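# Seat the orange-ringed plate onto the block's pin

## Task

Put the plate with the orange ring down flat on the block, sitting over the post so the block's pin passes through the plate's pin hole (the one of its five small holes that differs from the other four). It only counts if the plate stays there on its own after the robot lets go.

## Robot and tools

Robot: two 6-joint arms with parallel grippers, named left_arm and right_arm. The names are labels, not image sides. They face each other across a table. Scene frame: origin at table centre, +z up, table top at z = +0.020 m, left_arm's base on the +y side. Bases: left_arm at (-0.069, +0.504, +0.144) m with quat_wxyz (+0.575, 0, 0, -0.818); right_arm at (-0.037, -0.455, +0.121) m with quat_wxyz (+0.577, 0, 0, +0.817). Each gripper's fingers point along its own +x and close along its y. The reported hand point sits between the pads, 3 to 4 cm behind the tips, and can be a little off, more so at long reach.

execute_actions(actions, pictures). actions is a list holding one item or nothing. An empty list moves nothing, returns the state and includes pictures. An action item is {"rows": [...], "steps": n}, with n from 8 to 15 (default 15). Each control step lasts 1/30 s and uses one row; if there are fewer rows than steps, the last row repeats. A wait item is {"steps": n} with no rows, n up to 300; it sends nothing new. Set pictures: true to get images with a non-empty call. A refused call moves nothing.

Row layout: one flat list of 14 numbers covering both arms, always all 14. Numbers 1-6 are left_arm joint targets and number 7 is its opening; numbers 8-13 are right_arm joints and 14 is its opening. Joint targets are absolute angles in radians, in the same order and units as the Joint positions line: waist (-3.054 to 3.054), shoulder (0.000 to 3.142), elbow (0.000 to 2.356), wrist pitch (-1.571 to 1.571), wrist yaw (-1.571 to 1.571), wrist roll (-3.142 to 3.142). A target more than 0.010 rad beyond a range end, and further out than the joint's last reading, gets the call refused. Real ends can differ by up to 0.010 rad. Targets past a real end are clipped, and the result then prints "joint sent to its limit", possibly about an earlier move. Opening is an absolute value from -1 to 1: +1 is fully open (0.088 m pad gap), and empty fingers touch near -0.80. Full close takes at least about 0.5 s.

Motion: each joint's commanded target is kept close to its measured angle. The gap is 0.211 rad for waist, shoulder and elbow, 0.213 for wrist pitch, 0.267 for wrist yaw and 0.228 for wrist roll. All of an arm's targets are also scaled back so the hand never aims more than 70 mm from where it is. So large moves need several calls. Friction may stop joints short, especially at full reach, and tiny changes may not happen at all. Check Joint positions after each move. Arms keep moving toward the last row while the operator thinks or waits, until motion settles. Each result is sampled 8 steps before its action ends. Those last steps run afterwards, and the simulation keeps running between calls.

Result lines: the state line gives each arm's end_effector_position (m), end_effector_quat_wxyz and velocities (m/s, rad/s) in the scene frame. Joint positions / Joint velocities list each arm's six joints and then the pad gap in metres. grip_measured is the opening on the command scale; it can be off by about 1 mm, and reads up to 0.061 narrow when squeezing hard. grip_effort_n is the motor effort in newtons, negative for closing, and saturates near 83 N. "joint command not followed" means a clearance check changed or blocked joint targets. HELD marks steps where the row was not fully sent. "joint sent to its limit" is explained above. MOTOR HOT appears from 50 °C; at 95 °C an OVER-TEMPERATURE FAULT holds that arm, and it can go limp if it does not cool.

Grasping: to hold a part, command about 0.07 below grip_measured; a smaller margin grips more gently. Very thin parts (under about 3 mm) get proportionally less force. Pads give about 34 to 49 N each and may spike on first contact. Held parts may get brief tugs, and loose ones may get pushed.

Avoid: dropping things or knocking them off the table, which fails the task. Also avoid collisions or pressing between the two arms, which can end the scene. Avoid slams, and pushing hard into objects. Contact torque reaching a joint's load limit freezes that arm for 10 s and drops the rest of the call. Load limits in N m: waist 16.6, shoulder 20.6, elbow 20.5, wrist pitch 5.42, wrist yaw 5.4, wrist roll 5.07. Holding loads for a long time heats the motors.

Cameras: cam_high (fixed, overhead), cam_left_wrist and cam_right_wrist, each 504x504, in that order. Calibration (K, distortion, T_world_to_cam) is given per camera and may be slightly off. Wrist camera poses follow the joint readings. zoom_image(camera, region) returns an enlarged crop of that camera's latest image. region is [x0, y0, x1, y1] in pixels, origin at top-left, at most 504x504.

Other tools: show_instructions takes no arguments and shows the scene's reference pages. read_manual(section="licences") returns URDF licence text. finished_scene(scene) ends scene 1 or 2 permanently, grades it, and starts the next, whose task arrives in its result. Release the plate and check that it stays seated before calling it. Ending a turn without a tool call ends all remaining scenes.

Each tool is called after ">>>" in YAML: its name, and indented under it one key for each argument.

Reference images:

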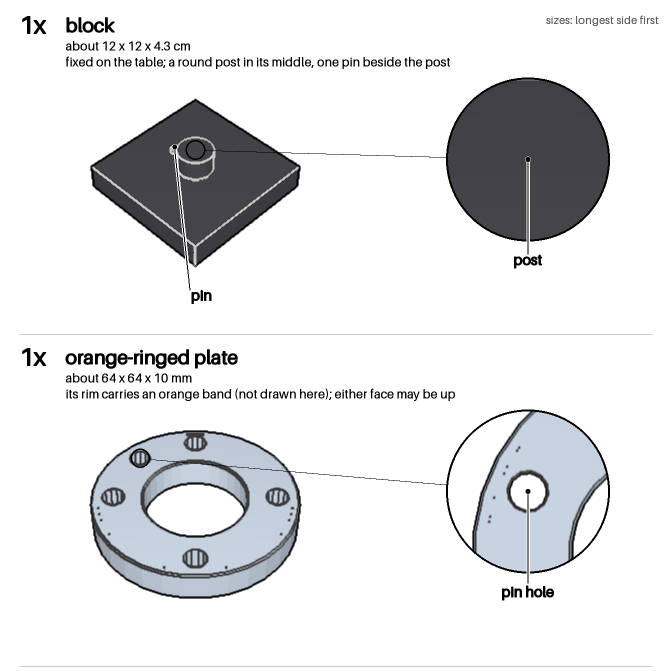

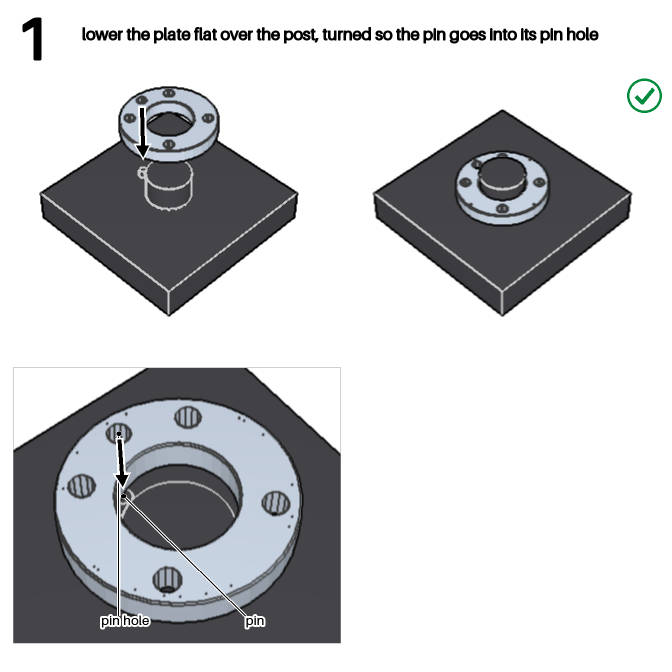

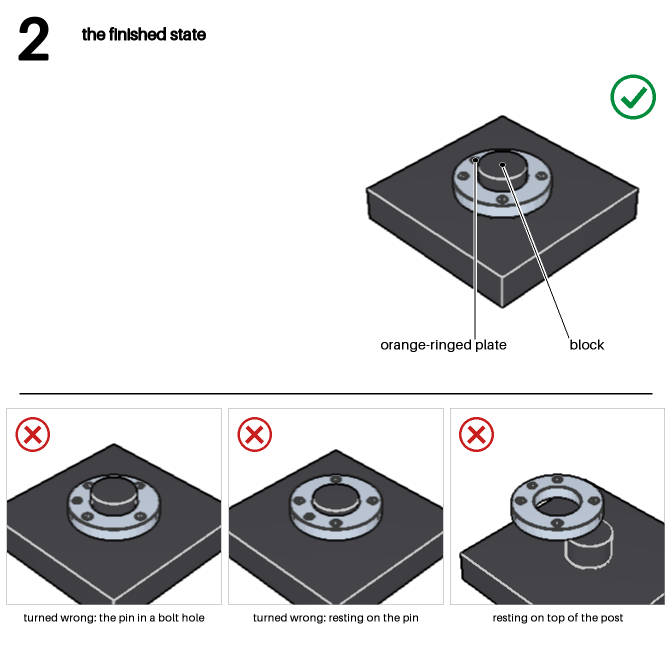

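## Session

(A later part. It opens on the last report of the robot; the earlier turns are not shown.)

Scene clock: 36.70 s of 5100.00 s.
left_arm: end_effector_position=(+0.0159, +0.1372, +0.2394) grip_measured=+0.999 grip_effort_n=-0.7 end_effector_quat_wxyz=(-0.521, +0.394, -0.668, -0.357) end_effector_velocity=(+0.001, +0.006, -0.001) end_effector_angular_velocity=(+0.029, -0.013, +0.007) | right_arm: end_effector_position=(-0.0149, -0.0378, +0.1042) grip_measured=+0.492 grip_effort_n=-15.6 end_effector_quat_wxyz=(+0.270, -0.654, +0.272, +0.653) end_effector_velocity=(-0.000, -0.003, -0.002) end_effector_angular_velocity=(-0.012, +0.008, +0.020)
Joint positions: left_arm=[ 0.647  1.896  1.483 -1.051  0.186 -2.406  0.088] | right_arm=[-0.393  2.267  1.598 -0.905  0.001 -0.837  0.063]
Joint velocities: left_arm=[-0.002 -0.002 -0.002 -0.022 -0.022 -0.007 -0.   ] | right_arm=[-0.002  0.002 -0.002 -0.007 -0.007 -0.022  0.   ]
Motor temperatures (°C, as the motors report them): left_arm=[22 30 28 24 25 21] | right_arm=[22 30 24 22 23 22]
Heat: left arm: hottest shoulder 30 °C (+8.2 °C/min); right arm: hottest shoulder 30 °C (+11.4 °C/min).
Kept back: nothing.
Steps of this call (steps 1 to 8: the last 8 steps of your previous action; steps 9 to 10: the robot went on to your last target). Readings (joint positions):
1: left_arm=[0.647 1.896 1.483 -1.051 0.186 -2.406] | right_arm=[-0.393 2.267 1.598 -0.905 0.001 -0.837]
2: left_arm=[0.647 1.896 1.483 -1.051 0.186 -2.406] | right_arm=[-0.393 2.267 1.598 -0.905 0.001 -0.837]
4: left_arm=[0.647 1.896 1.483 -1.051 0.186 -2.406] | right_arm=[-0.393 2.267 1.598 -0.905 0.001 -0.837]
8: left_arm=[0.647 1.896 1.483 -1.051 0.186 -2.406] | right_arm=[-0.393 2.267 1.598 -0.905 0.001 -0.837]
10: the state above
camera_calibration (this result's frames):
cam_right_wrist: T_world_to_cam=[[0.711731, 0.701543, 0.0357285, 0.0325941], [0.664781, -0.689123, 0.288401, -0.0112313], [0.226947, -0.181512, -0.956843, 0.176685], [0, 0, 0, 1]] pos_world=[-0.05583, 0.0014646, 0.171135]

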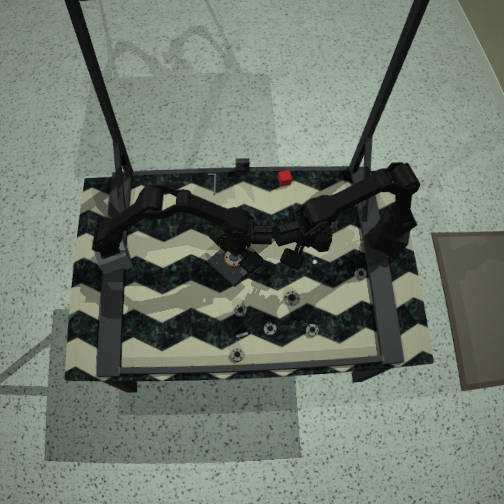

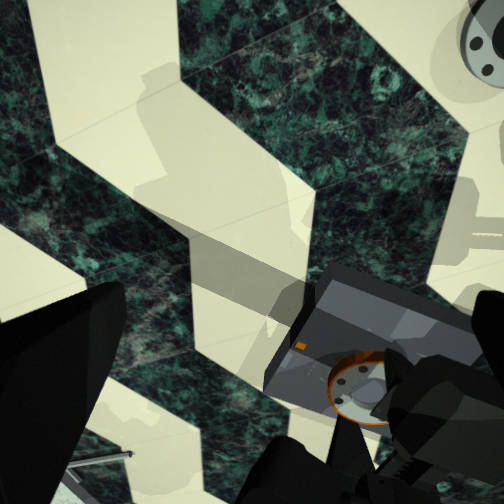

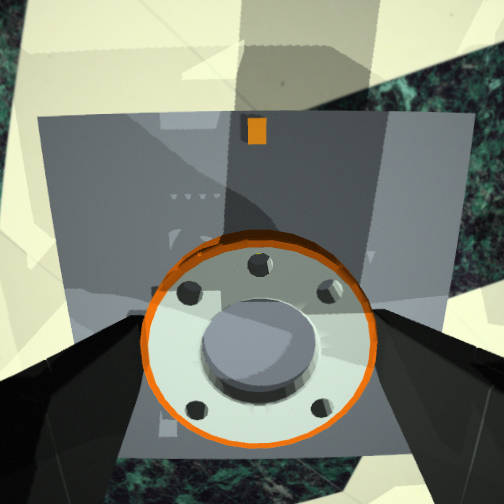

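>>> execute_actions:
  actions:
    - {"rows": [ [0.647,1.896,1.483,-1.051,0.186,-2.406,1, -0.393,2.270,1.595,-0.905,0,-0.837,0.44], [0.647,1.896,1.483,-1.051,0.186,-2.406,1, -0.393,2.270,1.595,-0.905,0,-0.837,0.44], [0.647,1.896,1.483,-1.051,0.186,-2.406,1, -0.393,2.270,1.595,-0.905,0,-0.837,0.44], [0.647,1.896,1.483,-1.051,0.186,-2.406,1, -0.398,2.270,1.595,-0.913,0,-0.837,0.44], [0.647,1.896,1.483,-1.051,0.186,-2.406,1, -0.398,2.270,1.595,-0.913,0,-0.837,0.44], [0.647,1.896,1.483,-1.051,0.186,-2.406,1, -0.398,2.270,1.595,-0.913,0,-0.837,0.44], [0.647,1.896,1.483,-1.051,0.186,-2.406,1, -0.398,2.270,1.595,-0.913,0,-0.837,0.44], [0.647,1.896,1.483,-1.051,0.186,-2.406,1, -0.398,2.270,1.595,-0.913,0,-0.837,0.44], [0.647,1.896,1.483,-1.051,0.186,-2.406,1, -0.398,2.286,1.595,-0.910,0,-0.837,0.44]], "steps": 15}

>>> execute_actions:
  actions:
    - {"steps": 14}
  pictures: true

>>> zoom_image:
  camera: "cam_right_wrist"
  region: [180, 200, 340, 420]

Scene clock: 37.77 s of 5100.00 s.
left_arm: end_effector_position=(+0.0159, +0.1372, +0.2394) grip_measured=+0.999 grip_effort_n=-0.7 end_effector_quat_wxyz=(-0.521, +0.394, -0.668, -0.357) end_effector_velocity=(+0.002, +0.003, -0.001) end_effector_angular_velocity=(+0.012, -0.020, -0.007) | right_arm: end_effector_position=(-0.0147, -0.0380, +0.1042) grip_measured=+0.467 grip_effort_n=-83.5 end_effector_quat_wxyz=(+0.270, -0.654, +0.272, +0.652) end_effector_velocity=(-0.000, -0.002, +0.000) end_effector_angular_velocity=(-0.007, +0.008, +0.005)
Joint positions: left_arm=[ 0.647  1.896  1.483 -1.051  0.186 -2.406  0.088] | right_arm=[-0.394  2.267  1.598 -0.906  0.001 -0.837  0.062]
Joint velocities: left_arm=[-0.002 -0.002 -0.002 -0.007 -0.022  0.007 -0.   ] | right_arm=[-0.002 -0.002 -0.002 -0.007 -0.007 -0.007 -0.   ]
Motor temperatures (°C, as the motors report them): left_arm=[22 30 28 24 25 21] | right_arm=[22 30 24 22 23 22]
Heat: left arm: hottest shoulder 30 °C (+7.9 °C/min); right arm: hottest shoulder 30 °C (+11.1 °C/min).
Steps of this call (steps 1 to 15: the robot went on to your last target; steps 16 to 25: nothing new was sent; steps 26 to 32: the first 7 steps of this action). Readings (joint positions):
26: left_arm=[0.647 1.896 1.483 -1.051 0.186 -2.406] | right_arm=[-0.393 2.267 1.598 -0.905 0.001 -0.837]
27: left_arm=[0.647 1.896 1.483 -1.051 0.186 -2.406] | right_arm=[-0.393 2.267 1.598 -0.905 0.001 -0.837]
29: left_arm=[0.647 1.896 1.483 -1.051 0.186 -2.406] | right_arm=[-0.394 2.267 1.598 -0.906 0.001 -0.837]
32: the state above

Scene clock: 38.23 s of 5100.00 s.
left_arm: end_effector_position=(+0.0159, +0.1372, +0.2394) grip_measured=+0.999 grip_effort_n=-0.7 end_effector_quat_wxyz=(-0.521, +0.394, -0.668, -0.357) end_effector_velocity=(-0.004, +0.008, -0.001) end_effector_angular_velocity=(+0.036, +0.003, -0.014) | right_arm: end_effector_position=(-0.0147, -0.0380, +0.1042) grip_measured=+0.467 grip_effort_n=-83.5 end_effector_quat_wxyz=(+0.270, -0.654, +0.272, +0.652) end_effector_velocity=(-0.000, -0.002, +0.000) end_effector_angular_velocity=(-0.007, +0.008, +0.005)
Joint positions: left_arm=[ 0.647  1.896  1.483 -1.051  0.186 -2.406  0.088] | right_arm=[-0.394  2.267  1.598 -0.906  0.001 -0.837  0.062]
Joint velocities: left_arm=[-0.007 -0.002 -0.002 -0.037 -0.007  0.007 -0.   ] | right_arm=[-0.002 -0.002 -0.002 -0.007 -0.007 -0.007 -0.   ]
Motor temperatures (°C, as the motors report them): left_arm=[22 30 28 24 25 21] | right_arm=[22 30 24 22 23 22]
Heat: left arm: hottest shoulder 30 °C (+7.8 °C/min); right arm: hottest shoulder 30 °C (+11.0 °C/min).
Kept back: nothing.
Steps of this call (steps 1 to 8: the last 8 steps of your previous action; steps 9 to 14: the robot went on to your last target). Readings (joint positions):
1: left_arm=[0.647 1.896 1.483 -1.051 0.186 -2.406] | right_arm=[-0.394 2.267 1.598 -0.906 0.001 -0.837]
2: left_arm=[0.647 1.896 1.483 -1.051 0.186 -2.406] | right_arm=[-0.394 2.267 1.598 -0.906 0.001 -0.837]
4: left_arm=[0.647 1.896 1.483 -1.051 0.186 -2.406] | right_arm=[-0.394 2.267 1.598 -0.906 0.001 -0.837]
8: left_arm=[0.647 1.896 1.483 -1.051 0.186 -2.406] | right_arm=[-0.394 2.267 1.598 -0.906 0.001 -0.837]
14: the state above
camera_calibration (this result's frames):
cam_right_wrist: T_world_to_cam=[[0.712, 0.701312, 0.0348844, 0.032754], [0.664536, -0.689047, 0.289149, -0.0115849], [0.22682, -0.182692, -0.956648, 0.176539], [0, 0, 0, 1]] pos_world=[-0.0556649, 0.00129896, 0.171093]

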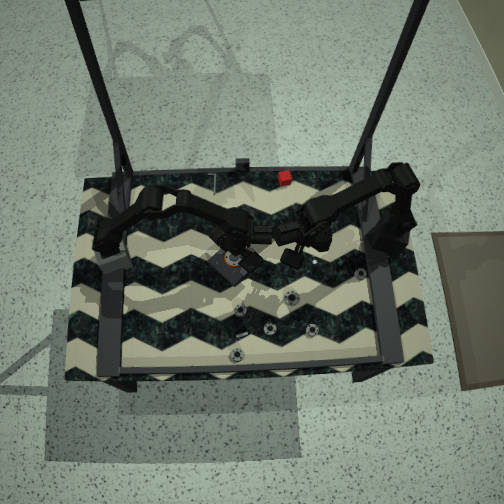

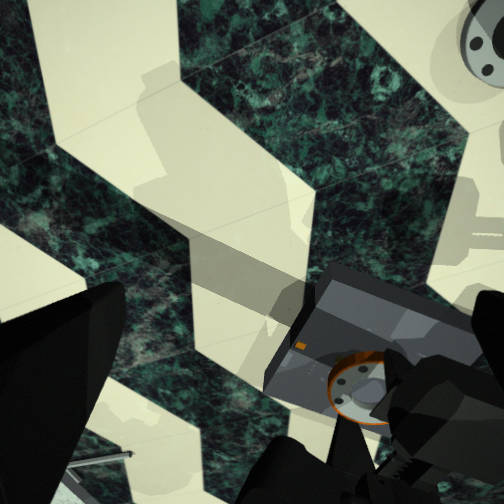

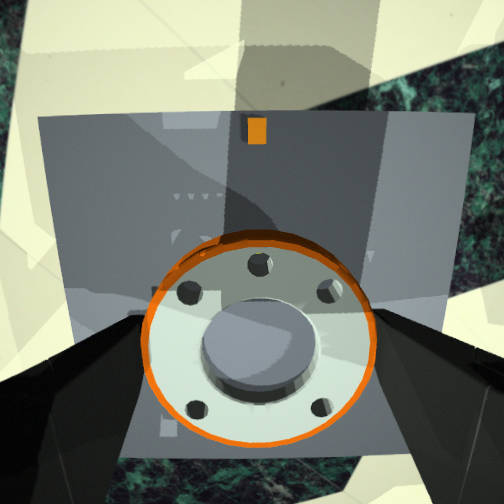

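Region (180, 200, 340, 420) of cam_right_wrist's 504x504 image, scaled by 2.291, with more detail than that image has; it fills the left 367 columns of this view, and the rest is white.

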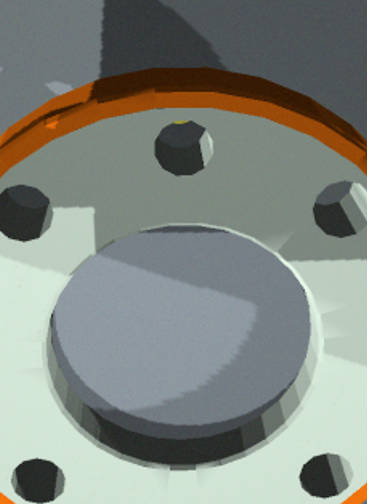

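>>> execute_actions:
  actions:
    - {"rows": [ [0.647,1.896,1.483,-1.051,0.186,-2.406,1, -0.397,2.254,1.583,-0.904,-0.003,-0.842,0.42], [0.647,1.896,1.483,-1.051,0.186,-2.406,1, -0.398,2.2515,1.5785,-0.900,-0.005,-0.843,0.42], [0.647,1.896,1.483,-1.051,0.186,-2.406,1, -0.399,2.249,1.574,-0.895,-0.007,-0.844,0.42], [0.647,1.896,1.483,-1.051,0.186,-2.406,1, -0.400,2.2465,1.5695,-0.890,-0.009,-0.845,0.42], [0.647,1.896,1.483,-1.051,0.186,-2.406,1, -0.401,2.244,1.565,-0.885,-0.011,-0.846,0.42], [0.647,1.896,1.483,-1.051,0.186,-2.406,1, -0.402,2.2415,1.5605,-0.880,-0.013,-0.847,0.42], [0.647,1.896,1.483,-1.051,0.186,-2.406,1, -0.403,2.239,1.556,-0.875,-0.015,-0.848,0.42], [0.647,1.896,1.483,-1.051,0.186,-2.406,1, -0.404,2.2365,1.5515,-0.870,-0.017,-0.849,0.42], [0.647,1.896,1.483,-1.051,0.186,-2.406,1, -0.405,2.234,1.547,-0.865,-0.019,-0.850,0.42], [0.647,1.896,1.483,-1.051,0.186,-2.406,1, -0.406,2.2315,1.5425,-0.860,-0.021,-0.851,0.42], [0.647,1.896,1.483,-1.051,0.186,-2.406,1, -0.407,2.229,1.538,-0.855,-0.023,-0.852,0.42], [0.647,1.896,1.483,-1.051,0.186,-2.406,1, -0.408,2.2265,1.5335,-0.850,-0.025,-0.853,0.42], [0.647,1.896,1.483,-1.051,0.186,-2.406,1, -0.408,2.224,1.529,-0.845,-0.027,-0.853,0.42], [0.647,1.896,1.483,-1.051,0.186,-2.406,1, -0.408,2.222,1.524,-0.841,-0.029,-0.853,0.42], [0.647,1.896,1.483,-1.051,0.186,-2.406,1, -0.408,2.222,1.524,-0.838,-0.029,-0.853,0.42]], "steps": 15}

>>> execute_actions:
  actions:
    - {"steps": 18}
  pictures: true

>>> zoom_image:
  camera: "cam_right_wrist"
  region: [180, 200, 340, 420]

Scene clock: 40.10 s of 5100.00 s.
left_arm: end_effector_position=(+0.0159, +0.1372, +0.2394) grip_measured=+0.999 grip_effort_n=-0.7 end_effector_quat_wxyz=(-0.521, +0.394, -0.668, -0.357) end_effector_velocity=(+0.001, -0.002, +0.001) end_effector_angular_velocity=(-0.008, -0.009, +0.005) | right_arm: end_effector_position=(-0.0144, -0.0378, +0.1053) grip_measured=+0.467 grip_effort_n=-83.5 end_effector_quat_wxyz=(+0.273, -0.650, +0.269, +0.657) end_effector_velocity=(+0.001, -0.004, -0.006) end_effector_angular_velocity=(+0.085, +0.076, +0.006)
Joint positions: left_arm=[ 0.647  1.896  1.483 -1.051  0.186 -2.406  0.088] | right_arm=[-0.397  2.255  1.582 -0.888 -0.007 -0.841  0.062]
Joint velocities: left_arm=[-0.002 -0.002  0.002  0.007 -0.007 -0.007  0.   ] | right_arm=[-0.032 -0.066 -0.139  0.154 -0.081 -0.037 -0.   ]
Motor temperatures (°C, as the motors report them): left_arm=[22 30 28 24 25 21] | right_arm=[22 30 24 22 23 22]
Heat: left arm: hottest shoulder 30 °C (+7.5 °C/min); right arm: hottest shoulder 30 °C (+10.5 °C/min).
Steps of this call (steps 1 to 15: the robot went on to your last target; steps 16 to 49: nothing new was sent; steps 50 to 56: the first 7 steps of this action). Readings (joint positions):
50: left_arm=[0.647 1.896 1.483 -1.051 0.186 -2.406] | right_arm=[-0.394 2.266 1.598 -0.906 0.001 -0.837]
51: left_arm=[0.647 1.896 1.483 -1.051 0.186 -2.406] | right_arm=[-0.394 2.265 1.598 -0.906 0.001 -0.837]
53: left_arm=[0.647 1.896 1.483 -1.051 0.186 -2.406] | right_arm=[-0.395 2.262 1.594 -0.902 -0.002 -0.838]
56: the state above

Scene clock: 40.70 s of 5100.00 s.
left_arm: end_effector_position=(+0.0159, +0.1372, +0.2394) grip_measured=+0.999 grip_effort_n=-0.7 end_effector_quat_wxyz=(-0.521, +0.394, -0.668, -0.357) end_effector_velocity=(-0.002, +0.000, +0.003) end_effector_angular_velocity=(-0.001, +0.010, +0.018) | right_arm: end_effector_position=(-0.0140, -0.0387, +0.1041) grip_measured=+0.467 grip_effort_n=-83.5 end_effector_quat_wxyz=(+0.280, -0.640, +0.261, +0.666) end_effector_velocity=(-0.000, -0.002, +0.000) end_effector_angular_velocity=(-0.007, -0.008, +0.024)
Joint positions: left_arm=[ 0.647  1.896  1.483 -1.051  0.186 -2.406  0.088] | right_arm=[-0.405  2.233  1.538 -0.839 -0.026 -0.849  0.062]
Joint velocities: left_arm=[-0.002 -0.007  0.002 -0.007  0.007 -0.022  0.   ] | right_arm=[ 0.002 -0.002 -0.002 -0.007  0.007 -0.022  0.   ]
Motor temperatures (°C, as the motors report them): left_arm=[22 30 28 24 25 21] | right_arm=[22 31 24 22 23 22]
Heat: left arm: hottest shoulder 30 °C (+7.4 °C/min); right arm: hottest shoulder 31 °C (+11.8 °C/min).
Kept back: nothing.
Steps of this call (steps 1 to 8: the last 8 steps of your previous action; steps 9 to 18: the robot went on to your last target). Readings (joint positions):
1: left_arm=[0.647 1.896 1.483 -1.051 0.186 -2.406] | right_arm=[-0.398 2.253 1.578 -0.883 -0.010 -0.842]
2: left_arm=[0.647 1.896 1.483 -1.051 0.186 -2.406] | right_arm=[-0.399 2.251 1.573 -0.878 -0.012 -0.843]
4: left_arm=[0.647 1.896 1.483 -1.051 0.186 -2.406] | right_arm=[-0.401 2.247 1.564 -0.868 -0.016 -0.845]
8: left_arm=[0.647 1.896 1.483 -1.051 0.186 -2.406] | right_arm=[-0.404 2.238 1.547 -0.848 -0.023 -0.847]
18: the state above
camera_calibration (this result's frames):
cam_right_wrist: T_world_to_cam=[[0.712685, 0.699858, 0.0477331, 0.03134], [0.671252, -0.700151, 0.24333, -0.00808323], [0.203717, -0.141377, -0.968768, 0.178726], [0, 0, 0, 1]] pos_world=[-0.0533191, -0.00232536, 0.173615]

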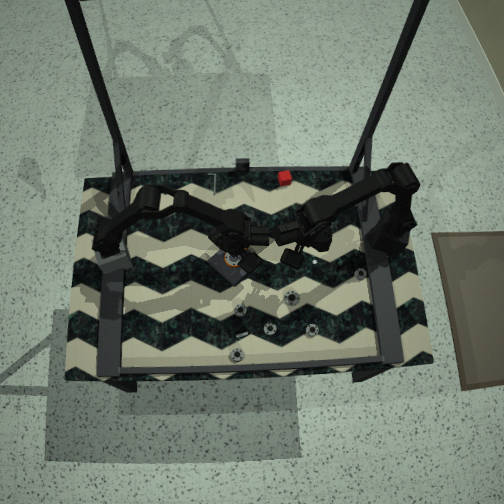

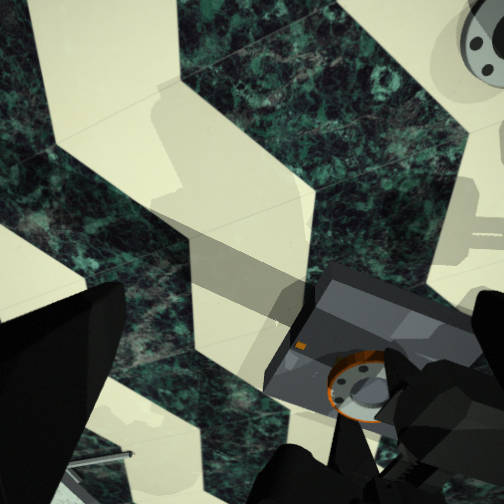

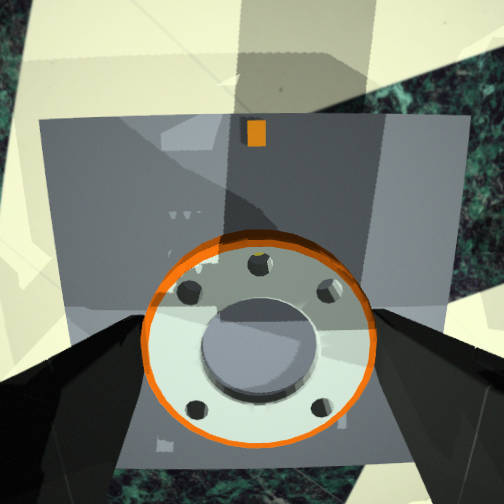

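Region (180, 200, 340, 420) of cam_right_wrist's 504x504 image, scaled by 2.291, with more detail than that image has; it fills the left 367 columns of this view, and the rest is white.

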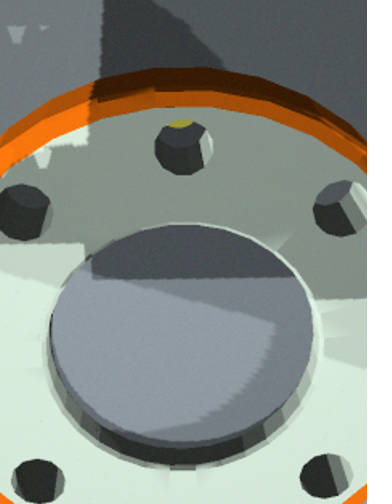

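>>> execute_actions:
  actions:
    - {"rows": [ [0.647,1.896,1.483,-1.051,0.186,-2.406,1, -0.405,2.233,1.522,-0.837,-0.026,-0.853,0.42], [0.647,1.896,1.483,-1.051,0.186,-2.406,1, -0.405,2.233,1.519,-0.834,-0.026,-0.853,0.42], [0.647,1.896,1.483,-1.051,0.186,-2.406,1, -0.405,2.233,1.516,-0.830,-0.026,-0.853,0.42], [0.647,1.896,1.483,-1.051,0.186,-2.406,1, -0.405,2.233,1.513,-0.826,-0.026,-0.853,0.42], [0.647,1.896,1.483,-1.051,0.186,-2.406,1, -0.405,2.233,1.510,-0.822,-0.026,-0.853,0.42], [0.647,1.896,1.483,-1.051,0.186,-2.406,1, -0.405,2.233,1.507,-0.818,-0.026,-0.853,0.42], [0.647,1.896,1.483,-1.051,0.186,-2.406,1, -0.405,2.233,1.504,-0.814,-0.026,-0.853,0.42], [0.647,1.896,1.483,-1.051,0.186,-2.406,1, -0.405,2.233,1.501,-0.810,-0.026,-0.853,0.42], [0.647,1.896,1.483,-1.051,0.186,-2.406,1, -0.405,2.233,1.498,-0.806,-0.026,-0.853,0.42], [0.647,1.896,1.483,-1.051,0.186,-2.406,1, -0.405,2.233,1.495,-0.802,-0.026,-0.853,0.42], [0.647,1.896,1.483,-1.051,0.186,-2.406,1, -0.405,2.233,1.492,-0.798,-0.026,-0.853,0.42], [0.647,1.896,1.483,-1.051,0.186,-2.406,1, -0.405,2.233,1.490,-0.794,-0.026,-0.853,0.42], [0.647,1.896,1.483,-1.051,0.186,-2.406,1, -0.405,2.233,1.490,-0.790,-0.026,-0.853,0.42]], "steps": 15}

>>> execute_actions:
  actions:
    - {"steps": 16}
  pictures: true

>>> zoom_image:
  camera: "cam_right_wrist"
  region: [180, 200, 340, 420]

Scene clock: 45.53 s of 5100.00 s.
left_arm: end_effector_position=(+0.0159, +0.1372, +0.2394) grip_measured=+0.999 grip_effort_n=-0.7 end_effector_quat_wxyz=(-0.521, +0.394, -0.668, -0.357) end_effector_velocity=(-0.000, +0.002, +0.002) end_effector_angular_velocity=(+0.008, -0.003, +0.020) | right_arm: end_effector_position=(-0.0139, -0.0390, +0.1014) grip_measured=+0.467 grip_effort_n=-83.5 end_effector_quat_wxyz=(+0.282, -0.640, +0.260, +0.666) end_effector_velocity=(-0.000, -0.002, -0.017) end_effector_angular_velocity=(+0.032, +0.005, +0.005)
Joint positions: left_arm=[ 0.647  1.896  1.483 -1.051  0.186 -2.406  0.088] | right_arm=[-0.405  2.233  1.526 -0.822 -0.026 -0.849  0.062]
Joint velocities: left_arm=[-0.002 -0.007 -0.002 -0.007 -0.007 -0.022 -0.   ] | right_arm=[-0.002 -0.002 -0.081  0.11  -0.007 -0.007  0.   ]
Motor temperatures (°C, as the motors report them): left_arm=[22 31 28 24 25 21] | right_arm=[22 32 24 22 23 22]
Heat: left arm: hottest shoulder 31 °C (+7.9 °C/min); right arm: hottest shoulder 32 °C (+11.9 °C/min).
Steps of this call (steps 1 to 15: the robot went on to your last target; steps 16 to 90: nothing new was sent; then 1.60 s passed at rest; steps 91 to 97: the first 7 steps of this action). Readings (joint positions):
91: left_arm=[0.647 1.896 1.483 -1.051 0.186 -2.406] | right_arm=[-0.405 2.233 1.538 -0.838 -0.026 -0.849]
92: left_arm=[0.647 1.896 1.483 -1.051 0.186 -2.406] | right_arm=[-0.405 2.233 1.537 -0.838 -0.026 -0.849]
94: left_arm=[0.647 1.896 1.483 -1.051 0.186 -2.406] | right_arm=[-0.405 2.233 1.534 -0.833 -0.026 -0.849]
97: the state above

Scene clock: 46.07 s of 5100.00 s.
left_arm: end_effector_position=(+0.0159, +0.1372, +0.2394) grip_measured=+0.999 grip_effort_n=-0.7 end_effector_quat_wxyz=(-0.521, +0.394, -0.668, -0.357) end_effector_velocity=(-0.003, +0.002, +0.000) end_effector_angular_velocity=(+0.008, +0.013, +0.018) | right_arm: end_effector_position=(-0.0139, -0.0391, +0.0967) grip_measured=+0.467 grip_effort_n=-83.5 end_effector_quat_wxyz=(+0.285, -0.638, +0.256, +0.668) end_effector_velocity=(-0.002, -0.002, +0.000) end_effector_angular_velocity=(-0.006, +0.023, -0.009)
Joint positions: left_arm=[ 0.647  1.896  1.483 -1.051  0.186 -2.406  0.088] | right_arm=[-0.405  2.233  1.505 -0.79  -0.026 -0.849  0.062]
Joint velocities: left_arm=[-0.002 -0.002 -0.002 -0.007  0.007 -0.022 -0.   ] | right_arm=[-0.002 -0.002 -0.002 -0.007 -0.022  0.007  0.   ]
Motor temperatures (°C, as the motors report them): left_arm=[22 31 28 24 25 21] | right_arm=[22 32 24 22 23 22]
Heat: left arm: hottest shoulder 31 °C (+7.8 °C/min); right arm: hottest shoulder 32 °C (+11.7 °C/min).
Kept back: nothing.
Steps of this call (steps 1 to 8: the last 8 steps of your previous action; steps 9 to 16: the robot went on to your last target). Readings (joint positions):
1: left_arm=[0.647 1.896 1.483 -1.051 0.186 -2.406] | right_arm=[-0.405 2.233 1.524 -0.819 -0.026 -0.849]
2: left_arm=[0.647 1.896 1.483 -1.051 0.186 -2.406] | right_arm=[-0.405 2.233 1.521 -0.815 -0.026 -0.849]
4: left_arm=[0.647 1.896 1.483 -1.051 0.186 -2.406] | right_arm=[-0.405 2.233 1.516 -0.807 -0.026 -0.849]
8: left_arm=[0.647 1.896 1.483 -1.051 0.186 -2.406] | right_arm=[-0.405 2.233 1.508 -0.794 -0.026 -0.849]
16: the state above
camera_calibration (this result's frames):
cam_right_wrist: T_world_to_cam=[[0.712898, 0.69875, 0.0593613, 0.0307437], [0.670746, -0.704125, 0.233042, -0.00584954], [0.204636, -0.126319, -0.970653, 0.17226], [0, 0, 0, 1]] pos_world=[-0.0532442, -0.00384132, 0.166743]

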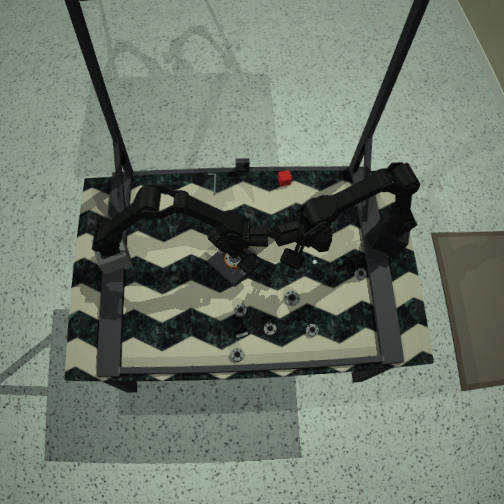

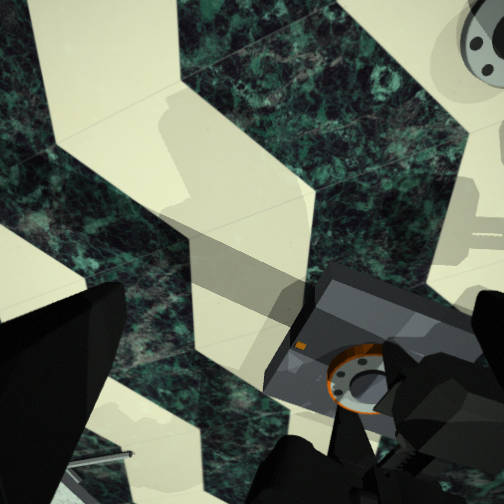

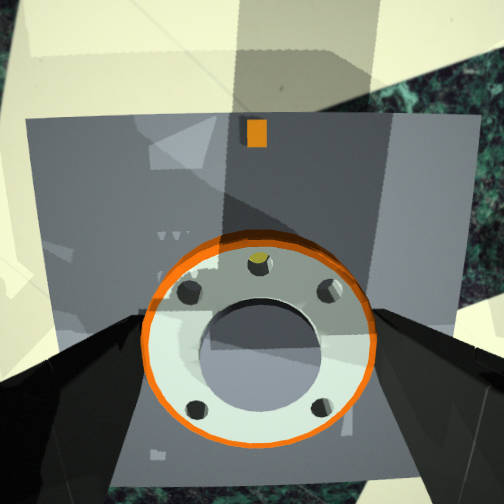

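Region (180, 200, 340, 420) of cam_right_wrist's 504x504 image, scaled by 2.291, with more detail than that image has; it fills the left 367 columns of this view, and the rest is white.

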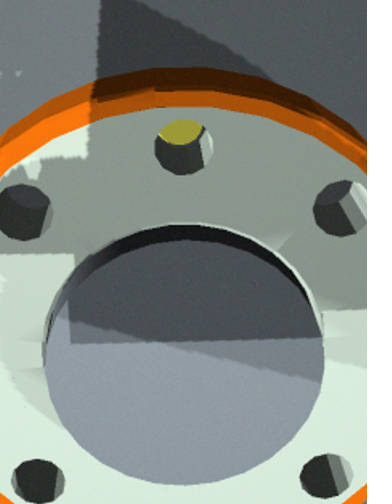

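Pin is at the hole. Continue down.

>>> execute_actions:
  actions:
    - {"rows": [ [0.647,1.896,1.483,-1.051,0.186,-2.406,1, -0.405,2.233,1.489,-0.789,-0.026,-0.851,0.42], [0.647,1.896,1.483,-1.051,0.186,-2.406,1, -0.405,2.233,1.486,-0.786,-0.026,-0.851,0.42], [0.647,1.896,1.483,-1.051,0.186,-2.406,1, -0.405,2.233,1.483,-0.782,-0.026,-0.851,0.42], [0.647,1.896,1.483,-1.051,0.186,-2.406,1, -0.405,2.233,1.480,-0.778,-0.026,-0.851,0.42], [0.647,1.896,1.483,-1.051,0.186,-2.406,1, -0.405,2.233,1.477,-0.774,-0.026,-0.851,0.42], [0.647,1.896,1.483,-1.051,0.186,-2.406,1, -0.405,2.233,1.474,-0.770,-0.026,-0.851,0.42], [0.647,1.896,1.483,-1.051,0.186,-2.406,1, -0.405,2.233,1.471,-0.766,-0.026,-0.851,0.42], [0.647,1.896,1.483,-1.051,0.186,-2.406,1, -0.405,2.233,1.468,-0.762,-0.026,-0.851,0.42], [0.647,1.896,1.483,-1.051,0.186,-2.406,1, -0.405,2.233,1.465,-0.758,-0.026,-0.851,0.42], [0.647,1.896,1.483,-1.051,0.186,-2.406,1, -0.405,2.233,1.463,-0.754,-0.026,-0.851,0.42], [0.647,1.896,1.483,-1.051,0.186,-2.406,1, -0.405,2.233,1.463,-0.751,-0.026,-0.851,0.42]], "steps": 15}

>>> execute_actions:
  actions:
    - {"steps": 14}
  pictures: true

>>> zoom_image:
  camera: "cam_right_wrist"
  region: [180, 200, 340, 420]

Scene clock: 46.97 s of 5100.00 s.
left_arm: end_effector_position=(+0.0159, +0.1372, +0.2394) grip_measured=+0.999 grip_effort_n=-0.7 end_effector_quat_wxyz=(-0.521, +0.394, -0.668, -0.357) end_effector_velocity=(+0.004, +0.008, -0.002) end_effector_angular_velocity=(+0.033, -0.012, +0.017) | right_arm: end_effector_position=(-0.0139, -0.0394, +0.0943) grip_measured=+0.467 grip_effort_n=-83.5 end_effector_quat_wxyz=(+0.287, -0.638, +0.254, +0.668) end_effector_velocity=(-0.001, -0.009, -0.017) end_effector_angular_velocity=(+0.003, +0.008, -0.009)
Joint positions: left_arm=[ 0.647  1.896  1.483 -1.051  0.186 -2.406  0.088] | right_arm=[-0.405  2.233  1.494 -0.774 -0.026 -0.849  0.062]
Joint velocities: left_arm=[ 0.007 -0.002 -0.007 -0.022 -0.022 -0.007 -0.   ] | right_arm=[-0.002 -0.002 -0.081  0.081 -0.007  0.007 -0.   ]
Motor temperatures (°C, as the motors report them): left_arm=[22 31 28 24 25 21] | right_arm=[22 32 24 22 23 22]
Heat: left arm: hottest shoulder 31 °C (+7.7 °C/min); right arm: hottest shoulder 32 °C (+11.5 °C/min).
Steps of this call (steps 1 to 15: the robot went on to your last target; steps 16 to 20: nothing new was sent; steps 21 to 27: the first 7 steps of this action). Readings (joint positions):
21: left_arm=[0.647 1.896 1.483 -1.051 0.186 -2.406] | right_arm=[-0.405 2.233 1.505 -0.790 -0.026 -0.849]
22: left_arm=[0.647 1.896 1.483 -1.051 0.186 -2.406] | right_arm=[-0.405 2.233 1.504 -0.789 -0.026 -0.849]
24: left_arm=[0.647 1.896 1.483 -1.051 0.186 -2.406] | right_arm=[-0.405 2.233 1.501 -0.785 -0.026 -0.849]
27: the state above

Scene clock: 47.43 s of 5100.00 s.
left_arm: end_effector_position=(+0.0159, +0.1372, +0.2394) grip_measured=+0.999 grip_effort_n=-0.7 end_effector_quat_wxyz=(-0.521, +0.394, -0.668, -0.357) end_effector_velocity=(-0.004, +0.001, -0.002) end_effector_angular_velocity=(+0.013, -0.004, -0.019) | right_arm: end_effector_position=(-0.0139, -0.0398, +0.0913) grip_measured=+0.467 grip_effort_n=-83.5 end_effector_quat_wxyz=(+0.289, -0.637, +0.252, +0.669) end_effector_velocity=(-0.002, -0.001, -0.003) end_effector_angular_velocity=(-0.002, +0.008, -0.004)
Joint positions: left_arm=[ 0.647  1.896  1.483 -1.051  0.186 -2.406  0.088] | right_arm=[-0.405  2.233  1.48  -0.754 -0.026 -0.849  0.062]
Joint velocities: left_arm=[-0.012  0.002 -0.002 -0.007 -0.007  0.007 -0.   ] | right_arm=[ 0.002  0.002 -0.007  0.007 -0.007  0.007  0.   ]
Motor temperatures (°C, as the motors report them): left_arm=[22 31 28 24 25 21] | right_arm=[22 32 24 22 23 22]
Heat: left arm: hottest shoulder 31 °C (+7.6 °C/min); right arm: hottest shoulder 32 °C (+11.4 °C/min).
Kept back: nothing.
Steps of this call (steps 1 to 8: the last 8 steps of your previous action; steps 9 to 14: the robot went on to your last target). Readings (joint positions):
1: left_arm=[0.647 1.896 1.483 -1.051 0.186 -2.406] | right_arm=[-0.405 2.233 1.491 -0.771 -0.026 -0.849]
2: left_arm=[0.647 1.896 1.483 -1.051 0.186 -2.406] | right_arm=[-0.405 2.233 1.489 -0.767 -0.026 -0.849]
4: left_arm=[0.647 1.896 1.483 -1.051 0.186 -2.406] | right_arm=[-0.405 2.233 1.485 -0.761 -0.026 -0.849]
8: left_arm=[0.647 1.896 1.483 -1.051 0.186 -2.406] | right_arm=[-0.405 2.233 1.481 -0.755 -0.026 -0.849]
14: the state above
camera_calibration (this result's frames):
cam_right_wrist: T_world_to_cam=[[0.712319, 0.698591, 0.0676246, 0.0307713], [0.67111, -0.70615, 0.225752, -0.00441464], [0.205461, -0.115424, -0.971835, 0.167469], [0, 0, 0, 1]] pos_world=[-0.0533647, -0.00528406, 0.161668]

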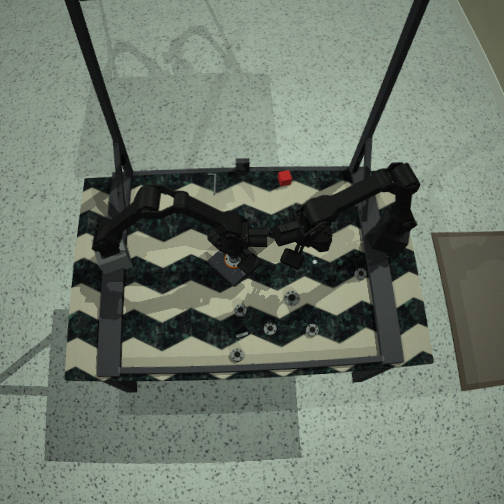

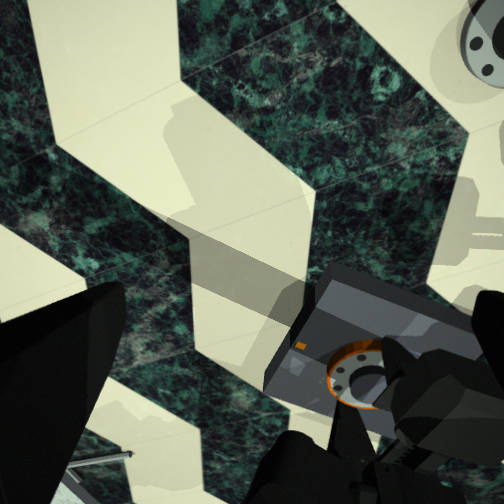

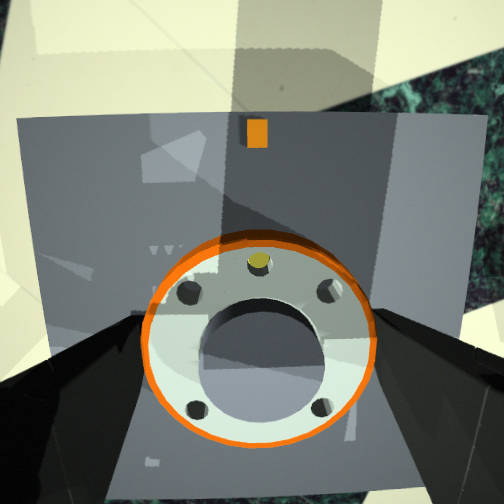

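Region (180, 200, 340, 420) of cam_right_wrist's 504x504 image, scaled by 2.291, with more detail than that image has; it fills the left 367 columns of this view, and the rest is white.

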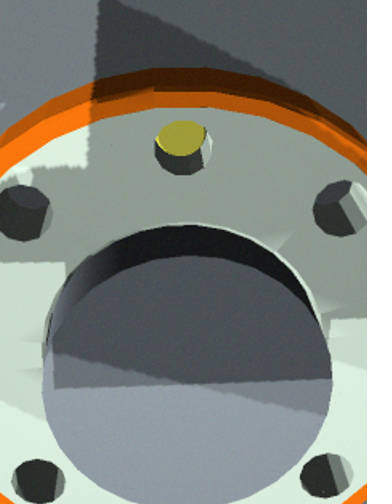

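>>> execute_actions:
  actions:
    - {"rows": [ [0.647,1.896,1.483,-1.051,0.186,-2.406,1, -0.405,2.233,1.462,-0.752,-0.026,-0.849,0.42], [0.647,1.896,1.483,-1.051,0.186,-2.406,1, -0.405,2.233,1.459,-0.749,-0.026,-0.849,0.42], [0.647,1.896,1.483,-1.051,0.186,-2.406,1, -0.405,2.233,1.456,-0.745,-0.026,-0.849,0.42], [0.647,1.896,1.483,-1.051,0.186,-2.406,1, -0.405,2.233,1.453,-0.741,-0.026,-0.849,0.42], [0.647,1.896,1.483,-1.051,0.186,-2.406,1, -0.405,2.233,1.450,-0.737,-0.026,-0.849,0.42], [0.647,1.896,1.483,-1.051,0.186,-2.406,1, -0.405,2.233,1.450,-0.734,-0.026,-0.849,0.42]], "steps": 12}

>>> execute_actions:
  actions:
    - {"steps": 10}

Scene clock: 48.23 s of 5100.00 s.
left_arm: end_effector_position=(+0.0159, +0.1372, +0.2394) grip_measured=+0.999 grip_effort_n=-0.7 end_effector_quat_wxyz=(-0.521, +0.394, -0.668, -0.357) end_effector_velocity=(+0.000, +0.006, +0.001) end_effector_angular_velocity=(+0.020, -0.001, +0.010) | right_arm: end_effector_position=(-0.0139, -0.0401, +0.0907) grip_measured=+0.467 grip_effort_n=-83.5 end_effector_quat_wxyz=(+0.289, -0.637, +0.252, +0.669) end_effector_velocity=(-0.000, -0.005, -0.006) end_effector_angular_velocity=(+0.013, +0.006, +0.005)
Joint positions: left_arm=[ 0.647  1.896  1.483 -1.051  0.186 -2.406  0.088] | right_arm=[-0.405  2.233  1.476 -0.75  -0.026 -0.849  0.062]
Joint velocities: left_arm=[ 0.002 -0.007 -0.002 -0.022 -0.007 -0.007 -0.   ] | right_arm=[-0.002 -0.012 -0.051  0.051 -0.007 -0.007  0.   ]
Motor temperatures (°C, as the motors report them): left_arm=[22 31 28 24 25 21] | right_arm=[22 32 24 22 23 22]
Heat: left arm: hottest shoulder 31 °C (+7.5 °C/min); right arm: hottest shoulder 32 °C (+11.2 °C/min).
Steps of this call (steps 1 to 20: the robot went on to your last target; steps 21 to 24: the first 4 steps of this action). Readings (joint positions):
21: left_arm=[0.647 1.896 1.483 -1.051 0.186 -2.406] | right_arm=[-0.405 2.233 1.480 -0.754 -0.026 -0.850]
22: left_arm=[0.647 1.896 1.483 -1.051 0.186 -2.406] | right_arm=[-0.405 2.233 1.479 -0.753 -0.026 -0.850]
24: the state above

Scene clock: 48.57 s of 5100.00 s.
left_arm: end_effector_position=(+0.0159, +0.1372, +0.2394) grip_measured=+0.999 grip_effort_n=-0.7 end_effector_quat_wxyz=(-0.521, +0.394, -0.668, -0.357) end_effector_velocity=(-0.000, +0.002, +0.002) end_effector_angular_velocity=(+0.006, -0.005, +0.005) | right_arm: end_effector_position=(-0.0140, -0.0402, +0.0904) grip_measured=+0.467 grip_effort_n=-83.5 end_effector_quat_wxyz=(+0.290, -0.636, +0.250, +0.670) end_effector_velocity=(+0.002, -0.004, -0.001) end_effector_angular_velocity=(-0.012, -0.007, +0.004)
Joint positions: left_arm=[ 0.647  1.896  1.483 -1.051  0.186 -2.406  0.088] | right_arm=[-0.405  2.229  1.469 -0.741 -0.026 -0.85   0.062]
Joint velocities: left_arm=[-0.002 -0.007 -0.002 -0.007 -0.007 -0.007 -0.   ] | right_arm=[-0.002 -0.002 -0.007 -0.007  0.007 -0.007 -0.   ]
Motor temperatures (°C, as the motors report them): left_arm=[22 31 29 24 25 21] | right_arm=[22 32 24 22 23 22]
Heat: left arm: hottest shoulder 31 °C (+7.4 °C/min); right arm: hottest shoulder 32 °C (+11.1 °C/min).
Kept back: nothing.
Steps of this call (steps 1 to 8: the last 8 steps of your previous action; steps 9 to 10: the robot went on to your last target). Readings (joint positions):
1: left_arm=[0.647 1.896 1.483 -1.051 0.186 -2.406] | right_arm=[-0.405 2.232 1.474 -0.748 -0.026 -0.849]
2: left_arm=[0.647 1.896 1.483 -1.051 0.186 -2.406] | right_arm=[-0.405 2.231 1.472 -0.746 -0.026 -0.849]
4: left_arm=[0.647 1.896 1.483 -1.051 0.186 -2.406] | right_arm=[-0.405 2.230 1.471 -0.743 -0.026 -0.850]
8: left_arm=[0.647 1.896 1.483 -1.051 0.186 -2.406] | right_arm=[-0.405 2.229 1.469 -0.741 -0.026 -0.849]
10: the state above

Bottomed out. Release and lift.

>>> execute_actions:
  actions:
    - {"rows": [ [0.647,1.896,1.483,-1.051,0.186,-2.406,1, -0.405,2.229,1.469,-0.741,-0.026,-0.849,0.6], [0.647,1.896,1.483,-1.051,0.186,-2.406,1, -0.405,2.229,1.469,-0.741,-0.026,-0.849,0.8], [0.647,1.896,1.483,-1.051,0.186,-2.406,1, -0.405,2.229,1.469,-0.741,-0.026,-0.849,0.9], [0.647,1.896,1.483,-1.051,0.186,-2.406,1, -0.405,2.229,1.469,-0.741,-0.026,-0.849,0.9], [0.647,1.896,1.483,-1.051,0.186,-2.406,1, -0.405,2.229,1.469,-0.741,-0.026,-0.849,0.9], [0.647,1.896,1.483,-1.051,0.186,-2.406,1, -0.405,2.229,1.469,-0.741,-0.026,-0.849,0.9], [0.647,1.896,1.483,-1.051,0.186,-2.406,1, -0.405,2.21,1.49,-0.77,-0.026,-0.849,0.9], [0.647,1.896,1.483,-1.051,0.186,-2.406,1, -0.405,2.195,1.505,-0.80,-0.026,-0.849,0.9], [0.647,1.896,1.483,-1.051,0.186,-2.406,1, -0.405,2.18,1.52,-0.83,-0.026,-0.849,0.9], [0.647,1.896,1.483,-1.051,0.186,-2.406,1, -0.405,2.165,1.535,-0.86,-0.026,-0.849,0.9]], "steps": 15}

>>> execute_actions:
  actions:
    - {"steps": 16}
  pictures: true

Scene clock: 49.60 s of 5100.00 s.
left_arm: end_effector_position=(+0.0159, +0.1372, +0.2394) grip_measured=+0.999 grip_effort_n=-0.7 end_effector_quat_wxyz=(-0.521, +0.394, -0.668, -0.357) end_effector_velocity=(-0.003, +0.003, -0.003) end_effector_angular_velocity=(+0.020, -0.001, +0.001) | right_arm: end_effector_position=(-0.0135, -0.0396, +0.0916) grip_measured=+0.836 grip_effort_n=15.6 end_effector_quat_wxyz=(+0.292, -0.636, +0.249, +0.670) end_effector_velocity=(-0.003, -0.014, +0.047) end_effector_angular_velocity=(-0.079, +0.027, +0.006)
Joint positions: left_arm=[ 0.647  1.896  1.483 -1.051  0.186 -2.406  0.088] | right_arm=[-0.406  2.227  1.47  -0.741 -0.025 -0.849  0.08 ]
Joint velocities: left_arm=[-0.007  0.002 -0.007 -0.007 -0.007 -0.007 -0.   ] | right_arm=[-0.002 -0.081  0.081 -0.242 -0.022 -0.007  0.032]
Motor temperatures (°C, as the motors report them): left_arm=[22 31 29 24 25 21] | right_arm=[22 33 24 22 23 22]
Heat: left arm: hottest shoulder 31 °C (+7.3 °C/min); right arm: hottest shoulder 33 °C (+12.1 °C/min).
Steps of this call (steps 1 to 15: the robot went on to your last target; steps 16 to 24: nothing new was sent; steps 25 to 31: the first 7 steps of this action). Readings (joint positions):
25: left_arm=[0.647 1.896 1.483 -1.051 0.186 -2.406] | right_arm=[-0.405 2.228 1.468 -0.740 -0.026 -0.850]
26: left_arm=[0.647 1.896 1.483 -1.051 0.186 -2.406] | right_arm=[-0.405 2.228 1.468 -0.739 -0.026 -0.849]
28: left_arm=[0.647 1.896 1.483 -1.051 0.186 -2.406] | right_arm=[-0.406 2.228 1.468 -0.739 -0.026 -0.849]
31: the state above

Scene clock: 50.13 s of 5100.00 s.
left_arm: end_effector_position=(+0.0159, +0.1372, +0.2394) grip_measured=+0.999 grip_effort_n=-0.7 end_effector_quat_wxyz=(-0.521, +0.394, -0.668, -0.357) end_effector_velocity=(+0.004, +0.002, +0.001) end_effector_angular_velocity=(+0.012, -0.017, +0.026) | right_arm: end_effector_position=(-0.0134, -0.0383, +0.1288) grip_measured=+0.897 grip_effort_n=15.1 end_effector_quat_wxyz=(+0.293, -0.635, +0.247, +0.670) end_effector_velocity=(+0.002, -0.003, -0.002) end_effector_angular_velocity=(-0.012, +0.009, -0.014)
Joint positions: left_arm=[ 0.647  1.896  1.483 -1.051  0.186 -2.406  0.088] | right_arm=[-0.406  2.165  1.53  -0.858 -0.025 -0.849  0.083]
Joint velocities: left_arm=[ 0.002 -0.002  0.002 -0.007 -0.022 -0.022 -0.   ] | right_arm=[-0.007  0.002 -0.002 -0.007 -0.007  0.007  0.   ]
Motor temperatures (°C, as the motors report them): left_arm=[22 31 29 24 25 21] | right_arm=[22 33 24 22 23 22]
Heat: left arm: hottest shoulder 31 °C (+7.2 °C/min); right arm: hottest shoulder 33 °C (+12.0 °C/min).
Kept back: nothing.
Steps of this call (steps 1 to 8: the last 8 steps of your previous action; steps 9 to 16: the robot went on to your last target). Readings (joint positions):
1: left_arm=[0.647 1.896 1.483 -1.051 0.186 -2.406] | right_arm=[-0.406 2.224 1.474 -0.754 -0.025 -0.849]
2: left_arm=[0.647 1.896 1.483 -1.051 0.186 -2.406] | right_arm=[-0.406 2.221 1.480 -0.774 -0.025 -0.849]
4: left_arm=[0.647 1.896 1.483 -1.051 0.186 -2.406] | right_arm=[-0.406 2.209 1.495 -0.819 -0.025 -0.849]
8: left_arm=[0.647 1.896 1.483 -1.051 0.186 -2.406] | right_arm=[-0.406 2.175 1.522 -0.845 -0.025 -0.849]
16: the state above
camera_calibration (this result's frames):
cam_right_wrist: T_world_to_cam=[[0.712777, 0.697031, 0.0780728, 0.0254557], [0.67027, -0.709708, 0.216916, -0.011137], [0.206606, -0.102283, -0.973063, 0.204614], [0, 0, 0, 1]] pos_world=[-0.0529541, -0.00471884, 0.199531]

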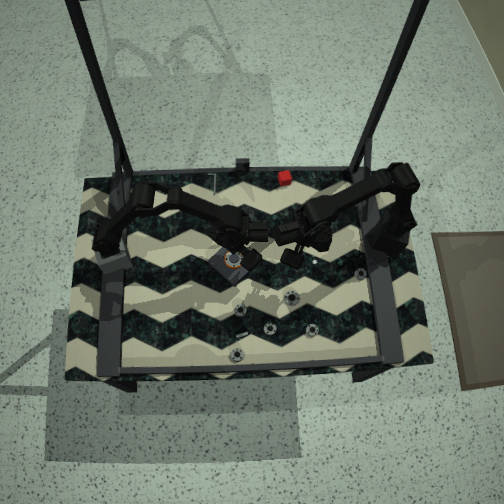

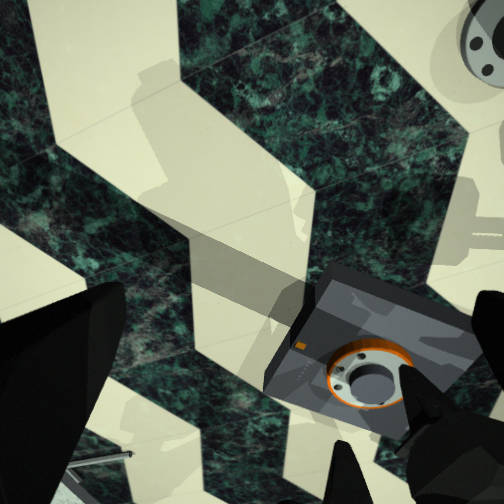

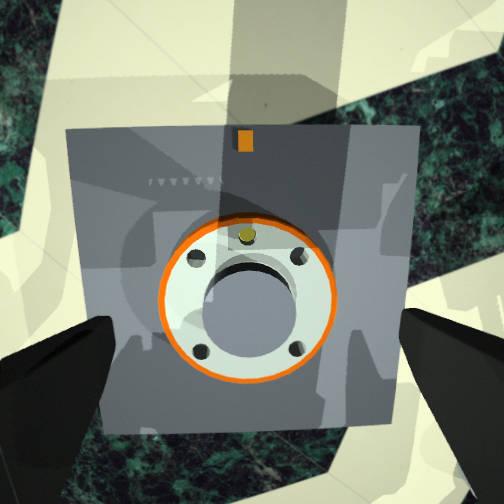

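>>> zoom_image:
  camera: "cam_left_wrist"
  region: [300, 320, 440, 430]

Region (300, 320, 440, 430) of cam_left_wrist's 504x504 image, scaled by 3.600, with more detail than that image has; it fills the top 396 rows of this view, and the rest is white.

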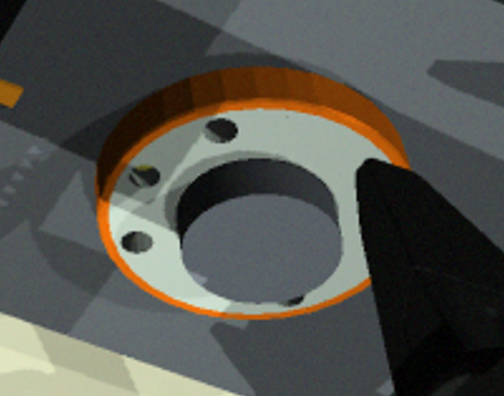

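Looks seated.

>>> finished_scene:
  scene: 1

The scene is finished: the task was done.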